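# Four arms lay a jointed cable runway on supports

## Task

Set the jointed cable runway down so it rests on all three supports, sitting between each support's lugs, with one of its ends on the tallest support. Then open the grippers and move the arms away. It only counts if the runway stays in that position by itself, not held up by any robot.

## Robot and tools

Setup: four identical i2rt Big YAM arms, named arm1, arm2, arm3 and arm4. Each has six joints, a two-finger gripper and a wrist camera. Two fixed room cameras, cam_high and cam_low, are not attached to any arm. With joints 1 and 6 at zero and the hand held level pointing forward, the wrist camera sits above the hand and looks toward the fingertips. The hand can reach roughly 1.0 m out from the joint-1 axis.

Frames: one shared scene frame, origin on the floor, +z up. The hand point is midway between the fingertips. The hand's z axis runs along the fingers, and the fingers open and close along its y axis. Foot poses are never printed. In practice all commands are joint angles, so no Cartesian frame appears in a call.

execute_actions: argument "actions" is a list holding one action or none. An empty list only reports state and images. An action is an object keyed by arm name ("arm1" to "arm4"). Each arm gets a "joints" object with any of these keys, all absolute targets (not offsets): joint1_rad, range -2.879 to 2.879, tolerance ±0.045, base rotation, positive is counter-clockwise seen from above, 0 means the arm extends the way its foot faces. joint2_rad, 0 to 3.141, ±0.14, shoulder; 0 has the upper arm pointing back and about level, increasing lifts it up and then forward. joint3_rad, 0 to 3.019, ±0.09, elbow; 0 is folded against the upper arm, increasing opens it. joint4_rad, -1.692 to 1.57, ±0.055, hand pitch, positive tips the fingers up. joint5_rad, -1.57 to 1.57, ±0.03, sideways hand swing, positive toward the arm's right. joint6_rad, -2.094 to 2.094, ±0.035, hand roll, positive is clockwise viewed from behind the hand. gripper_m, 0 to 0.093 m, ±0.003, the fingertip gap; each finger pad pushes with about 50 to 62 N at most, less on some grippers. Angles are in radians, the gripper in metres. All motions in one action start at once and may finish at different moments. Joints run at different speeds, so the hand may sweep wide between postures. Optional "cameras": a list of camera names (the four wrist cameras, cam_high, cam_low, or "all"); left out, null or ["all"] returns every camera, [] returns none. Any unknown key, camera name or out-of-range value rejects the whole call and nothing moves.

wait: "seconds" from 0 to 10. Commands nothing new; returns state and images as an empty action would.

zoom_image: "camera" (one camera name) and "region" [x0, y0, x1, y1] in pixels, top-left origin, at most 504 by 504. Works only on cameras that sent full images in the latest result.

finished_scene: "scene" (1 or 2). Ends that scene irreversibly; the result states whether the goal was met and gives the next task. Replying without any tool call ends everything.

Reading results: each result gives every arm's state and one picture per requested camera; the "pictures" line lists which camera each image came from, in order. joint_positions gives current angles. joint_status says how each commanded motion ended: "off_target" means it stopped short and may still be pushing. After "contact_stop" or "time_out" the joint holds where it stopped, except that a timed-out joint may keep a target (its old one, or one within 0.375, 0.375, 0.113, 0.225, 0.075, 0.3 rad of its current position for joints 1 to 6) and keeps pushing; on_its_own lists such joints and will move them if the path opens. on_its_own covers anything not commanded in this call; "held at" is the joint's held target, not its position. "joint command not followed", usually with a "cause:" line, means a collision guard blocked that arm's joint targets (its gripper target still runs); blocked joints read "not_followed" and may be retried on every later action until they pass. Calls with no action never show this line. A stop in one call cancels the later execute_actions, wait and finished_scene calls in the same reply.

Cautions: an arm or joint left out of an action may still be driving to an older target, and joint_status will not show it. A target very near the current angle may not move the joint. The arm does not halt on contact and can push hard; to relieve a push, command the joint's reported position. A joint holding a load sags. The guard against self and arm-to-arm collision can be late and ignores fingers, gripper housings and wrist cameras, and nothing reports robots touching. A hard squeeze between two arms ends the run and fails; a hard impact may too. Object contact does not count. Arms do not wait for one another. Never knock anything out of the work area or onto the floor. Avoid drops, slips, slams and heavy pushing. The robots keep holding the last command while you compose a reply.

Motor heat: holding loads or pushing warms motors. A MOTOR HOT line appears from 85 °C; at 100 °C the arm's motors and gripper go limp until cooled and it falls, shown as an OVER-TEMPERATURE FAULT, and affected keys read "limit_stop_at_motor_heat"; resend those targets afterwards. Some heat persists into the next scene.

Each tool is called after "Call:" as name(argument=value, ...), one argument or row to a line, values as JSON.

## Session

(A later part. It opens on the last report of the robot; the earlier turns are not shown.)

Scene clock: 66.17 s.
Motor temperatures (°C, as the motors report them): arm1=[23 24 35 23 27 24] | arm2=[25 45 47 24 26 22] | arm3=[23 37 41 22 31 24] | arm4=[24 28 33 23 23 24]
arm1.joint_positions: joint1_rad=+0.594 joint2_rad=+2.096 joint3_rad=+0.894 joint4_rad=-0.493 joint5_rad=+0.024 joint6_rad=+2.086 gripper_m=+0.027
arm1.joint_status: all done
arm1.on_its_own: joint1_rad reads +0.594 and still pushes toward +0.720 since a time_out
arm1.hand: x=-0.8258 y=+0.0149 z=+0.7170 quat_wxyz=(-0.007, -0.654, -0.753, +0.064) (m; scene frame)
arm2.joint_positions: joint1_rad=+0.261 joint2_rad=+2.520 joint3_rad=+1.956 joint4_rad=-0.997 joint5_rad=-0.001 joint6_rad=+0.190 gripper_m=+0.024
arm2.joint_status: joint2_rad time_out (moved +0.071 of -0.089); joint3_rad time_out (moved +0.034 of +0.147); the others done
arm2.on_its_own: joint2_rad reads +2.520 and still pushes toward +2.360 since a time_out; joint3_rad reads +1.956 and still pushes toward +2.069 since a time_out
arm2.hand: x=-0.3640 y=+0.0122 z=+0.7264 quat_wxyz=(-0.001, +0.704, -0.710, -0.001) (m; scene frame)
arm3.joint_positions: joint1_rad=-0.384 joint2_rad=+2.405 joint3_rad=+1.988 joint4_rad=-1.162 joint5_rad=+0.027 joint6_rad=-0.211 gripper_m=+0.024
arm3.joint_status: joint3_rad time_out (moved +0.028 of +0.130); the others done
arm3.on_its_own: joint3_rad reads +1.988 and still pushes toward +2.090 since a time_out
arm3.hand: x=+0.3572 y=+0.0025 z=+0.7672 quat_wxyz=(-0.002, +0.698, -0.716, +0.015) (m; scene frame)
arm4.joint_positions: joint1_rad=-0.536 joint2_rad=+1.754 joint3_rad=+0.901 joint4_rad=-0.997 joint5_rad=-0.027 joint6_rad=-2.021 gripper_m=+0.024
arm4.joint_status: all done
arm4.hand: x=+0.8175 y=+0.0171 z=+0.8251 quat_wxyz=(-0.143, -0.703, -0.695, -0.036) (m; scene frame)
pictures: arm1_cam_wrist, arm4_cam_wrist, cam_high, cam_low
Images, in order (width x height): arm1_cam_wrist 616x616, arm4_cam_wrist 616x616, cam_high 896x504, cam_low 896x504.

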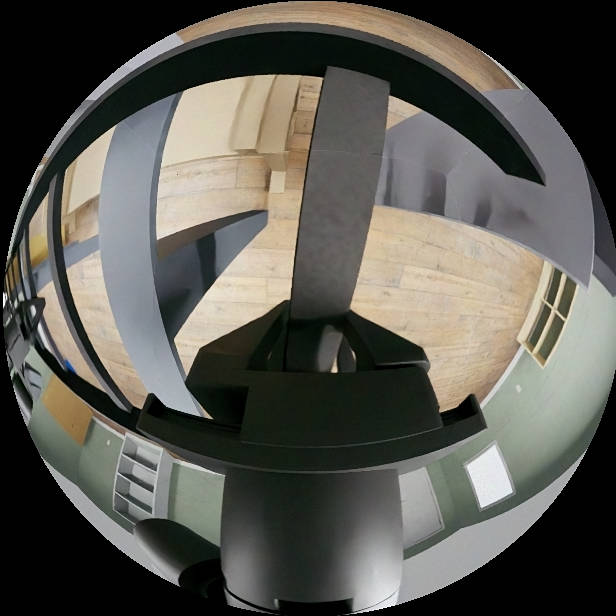

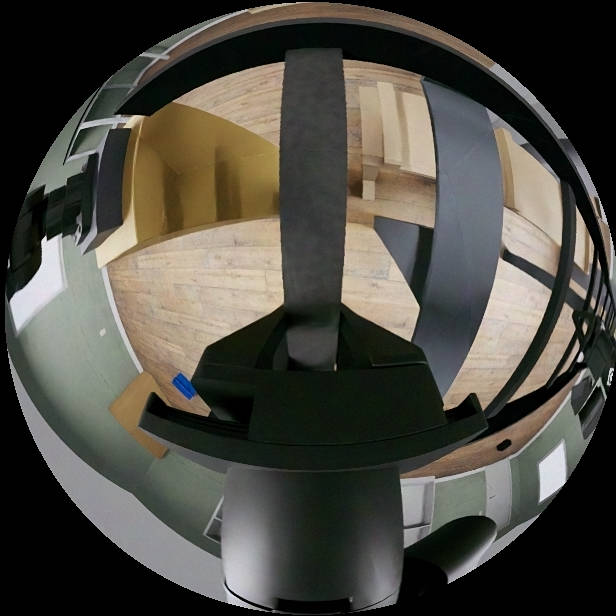

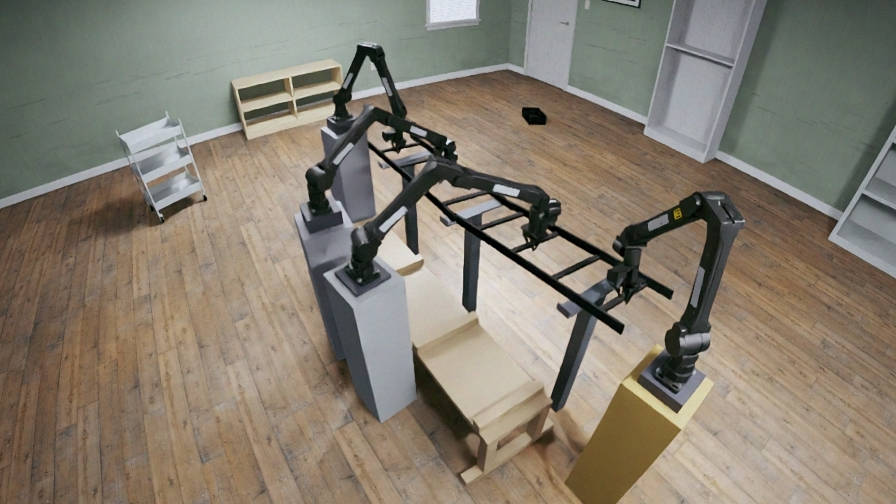

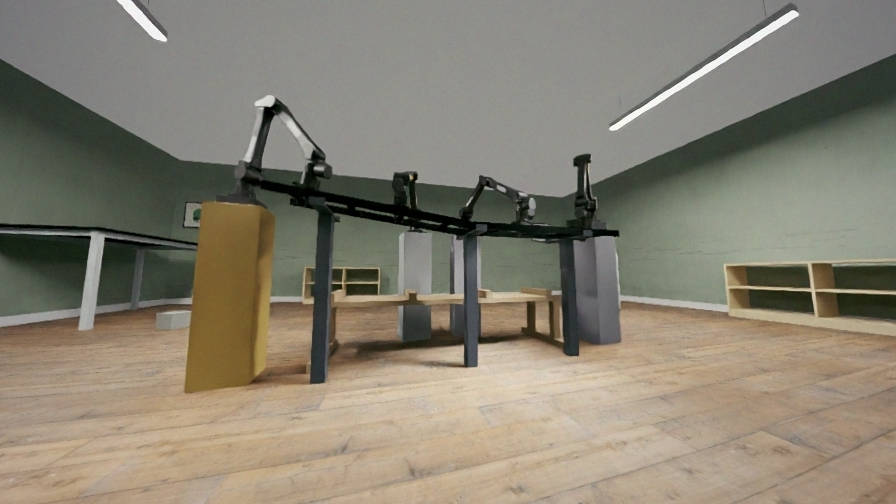

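Call:
execute_actions(
  actions=[
    {"arm1":{"joints":{"joint1_rad":0.59,"joint3_rad":0.89,"joint2_rad":2.1,"gripper_m":0.09}},"arm4":{"joints":{"joint1_rad":-0.54,"joint3_rad":0.9,"joint2_rad":1.75,"gripper_m":0.09}},"arm2":{"joints":{"joint1_rad":0.26,"joint2_rad":2.52,"joint3_rad":1.96,"gripper_m":0.09}},"arm3":{"joints":{"joint1_rad":-0.38,"joint2_rad":2.41,"joint3_rad":1.99,"gripper_m":0.09}}},
  ],
  cameras=[],
)

Call:
execute_actions(
  actions=[
    {"arm1":{"joints":{"joint2_rad":1.5,"joint4_rad":-1}},"arm4":{"joints":{"joint2_rad":1.25,"joint4_rad":-1.3}},"arm2":{"joints":{"joint2_rad":2.0,"joint3_rad":2.2,"joint4_rad":-1.6}},"arm3":{"joints":{"joint2_rad":1.9,"joint3_rad":2.2,"joint4_rad":-1.65}}},
  ],
)

Call:
zoom_image(
  camera="cam_low",
  region=[260,150,640,270],
)

Scene clock: 79.40 s.
Motor temperatures (°C, as the motors report them): arm1=[23 24 34 23 27 24] | arm2=[25 47 48 24 25 22] | arm3=[23 38 42 22 30 24] | arm4=[24 28 32 23 24 24]
arm1.joint_positions: joint1_rad=+0.595 joint2_rad=+2.097 joint3_rad=+0.890 joint4_rad=-0.495 joint5_rad=+0.001 joint6_rad=+2.086 gripper_m=+0.090
arm1.joint_status: all done
arm1.hand: x=-0.8309 y=+0.0161 z=+0.7162 quat_wxyz=(+0.005, -0.654, -0.753, +0.065) (m; scene frame)
arm2.joint_positions: joint1_rad=+0.263 joint2_rad=+2.512 joint3_rad=+1.956 joint4_rad=-1.040 joint5_rad=+0.003 joint6_rad=+0.162 gripper_m=+0.090
arm2.joint_status: all done
arm2.hand: x=-0.3634 y=+0.0038 z=+0.7319 quat_wxyz=(+0.007, +0.715, -0.699, +0.015) (m; scene frame)
arm3.joint_positions: joint1_rad=-0.385 joint2_rad=+2.409 joint3_rad=+1.988 joint4_rad=-1.169 joint5_rad=+0.004 joint6_rad=-0.203 gripper_m=+0.090
arm3.joint_status: all done
arm3.hand: x=+0.3534 y=+0.0008 z=+0.7649 quat_wxyz=(+0.009, +0.695, -0.719, +0.008) (m; scene frame)
arm4.joint_positions: joint1_rad=-0.535 joint2_rad=+1.754 joint3_rad=+0.896 joint4_rad=-0.984 joint5_rad=-0.002 joint6_rad=-2.026 gripper_m=+0.090
arm4.joint_status: all done
arm4.hand: x=+0.8191 y=+0.0208 z=+0.8232 quat_wxyz=(-0.135, -0.701, -0.699, -0.047) (m; scene frame)
pictures: none
No camera images: the call's "cameras" was empty. Leave "cameras" out to get every camera's image.

Scene clock: 81.37 s.
Motor temperatures (°C, as the motors report them): arm1=[23 24 34 23 27 24] | arm2=[25 46 47 24 25 22] | arm3=[23 37 41 22 29 24] | arm4=[24 27 32 23 23 24]
arm1.joint_positions: joint1_rad=+0.595 joint2_rad=+1.505 joint3_rad=+0.882 joint4_rad=-0.993 joint5_rad=+0.001 joint6_rad=+2.086 gripper_m=+0.090
arm1.joint_status: all done
arm1.hand: x=-0.8419 y=+0.0119 z=+0.9374 quat_wxyz=(-0.004, -0.655, -0.755, +0.023) (m; scene frame)
arm2.joint_positions: joint1_rad=+0.263 joint2_rad=+2.017 joint3_rad=+2.192 joint4_rad=-1.590 joint5_rad=+0.003 joint6_rad=+0.161 gripper_m=+0.090
arm2.joint_status: all done
arm2.hand: x=-0.3605 y=-0.0184 z=+1.1477 quat_wxyz=(-0.045, +0.713, -0.697, -0.059) (m; scene frame)
arm3.joint_positions: joint1_rad=-0.385 joint2_rad=+1.917 joint3_rad=+2.193 joint4_rad=-1.640 joint5_rad=+0.004 joint6_rad=-0.202 gripper_m=+0.090
arm3.joint_status: all done
arm3.hand: x=+0.3393 y=-0.0561 z=+1.1611 quat_wxyz=(-0.087, +0.691, -0.716, -0.052) (m; scene frame)
arm4.joint_positions: joint1_rad=-0.535 joint2_rad=+1.247 joint3_rad=+0.893 joint4_rad=-1.287 joint5_rad=-0.002 joint6_rad=-2.027 gripper_m=+0.090
arm4.joint_status: all done
arm4.hand: x=+0.8477 y=+0.0063 z=+0.9926 quat_wxyz=(-0.041, -0.707, -0.706, -0.014) (m; scene frame)
pictures: arm1_cam_wrist, arm2_cam_wrist, arm3_cam_wrist, arm4_cam_wrist, cam_high, cam_low
Images, in order (width x height): arm1_cam_wrist 616x616, arm2_cam_wrist 616x616, arm3_cam_wrist 616x616, arm4_cam_wrist 616x616, cam_high 896x504, cam_low 896x504.

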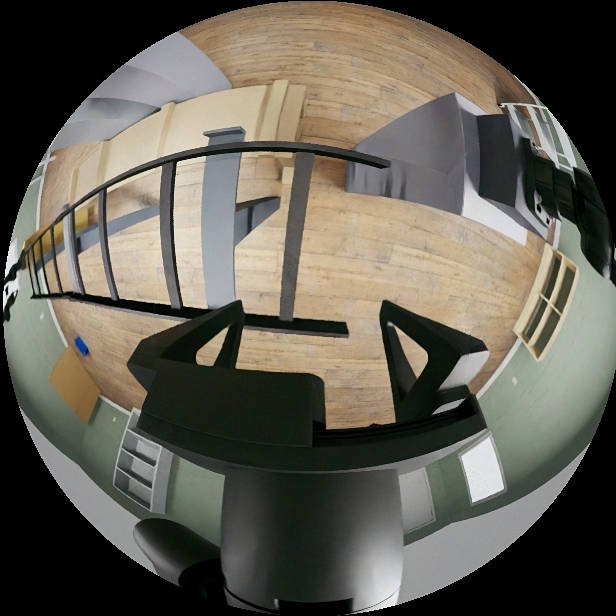

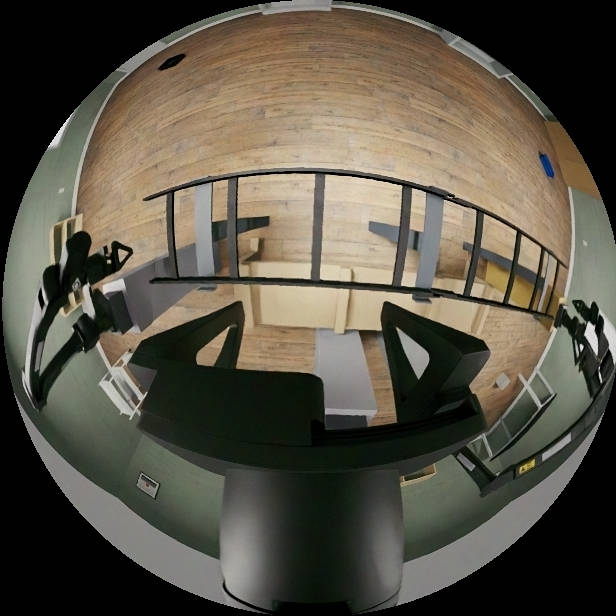

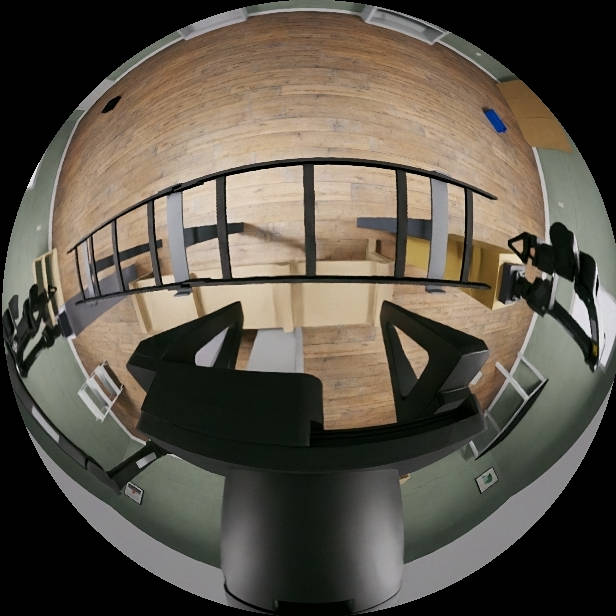

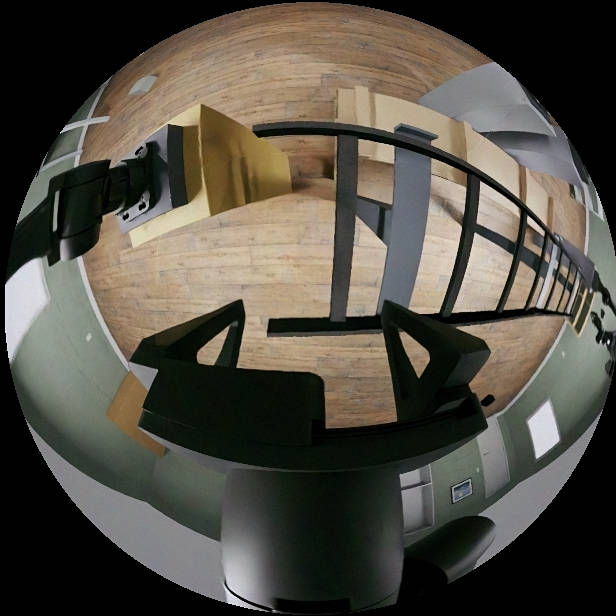

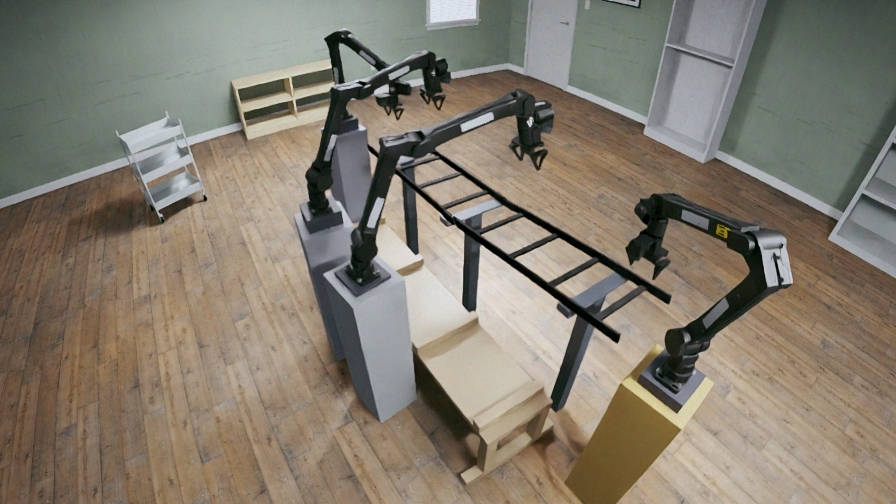

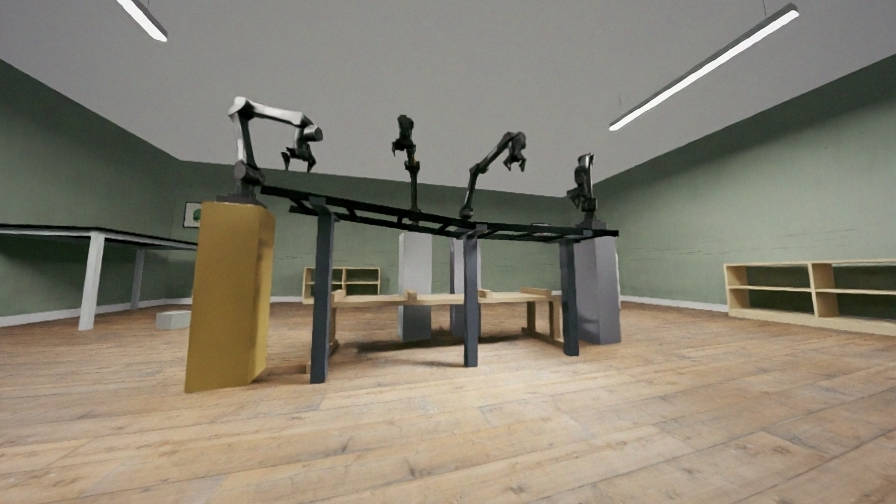

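Region (260, 150, 640, 270) of cam_low's 896x504 image, scaled by 1.326, with more detail than that image has; it fills the top 159 rows of this view, and the rest is white.

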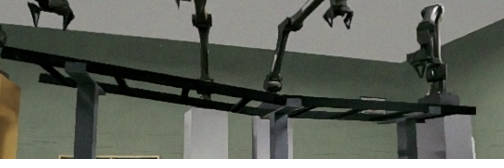

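The lugs are visible outside the rails.

Call:
finished_scene(
  scene=2,
)

The scene is finished: the task was done.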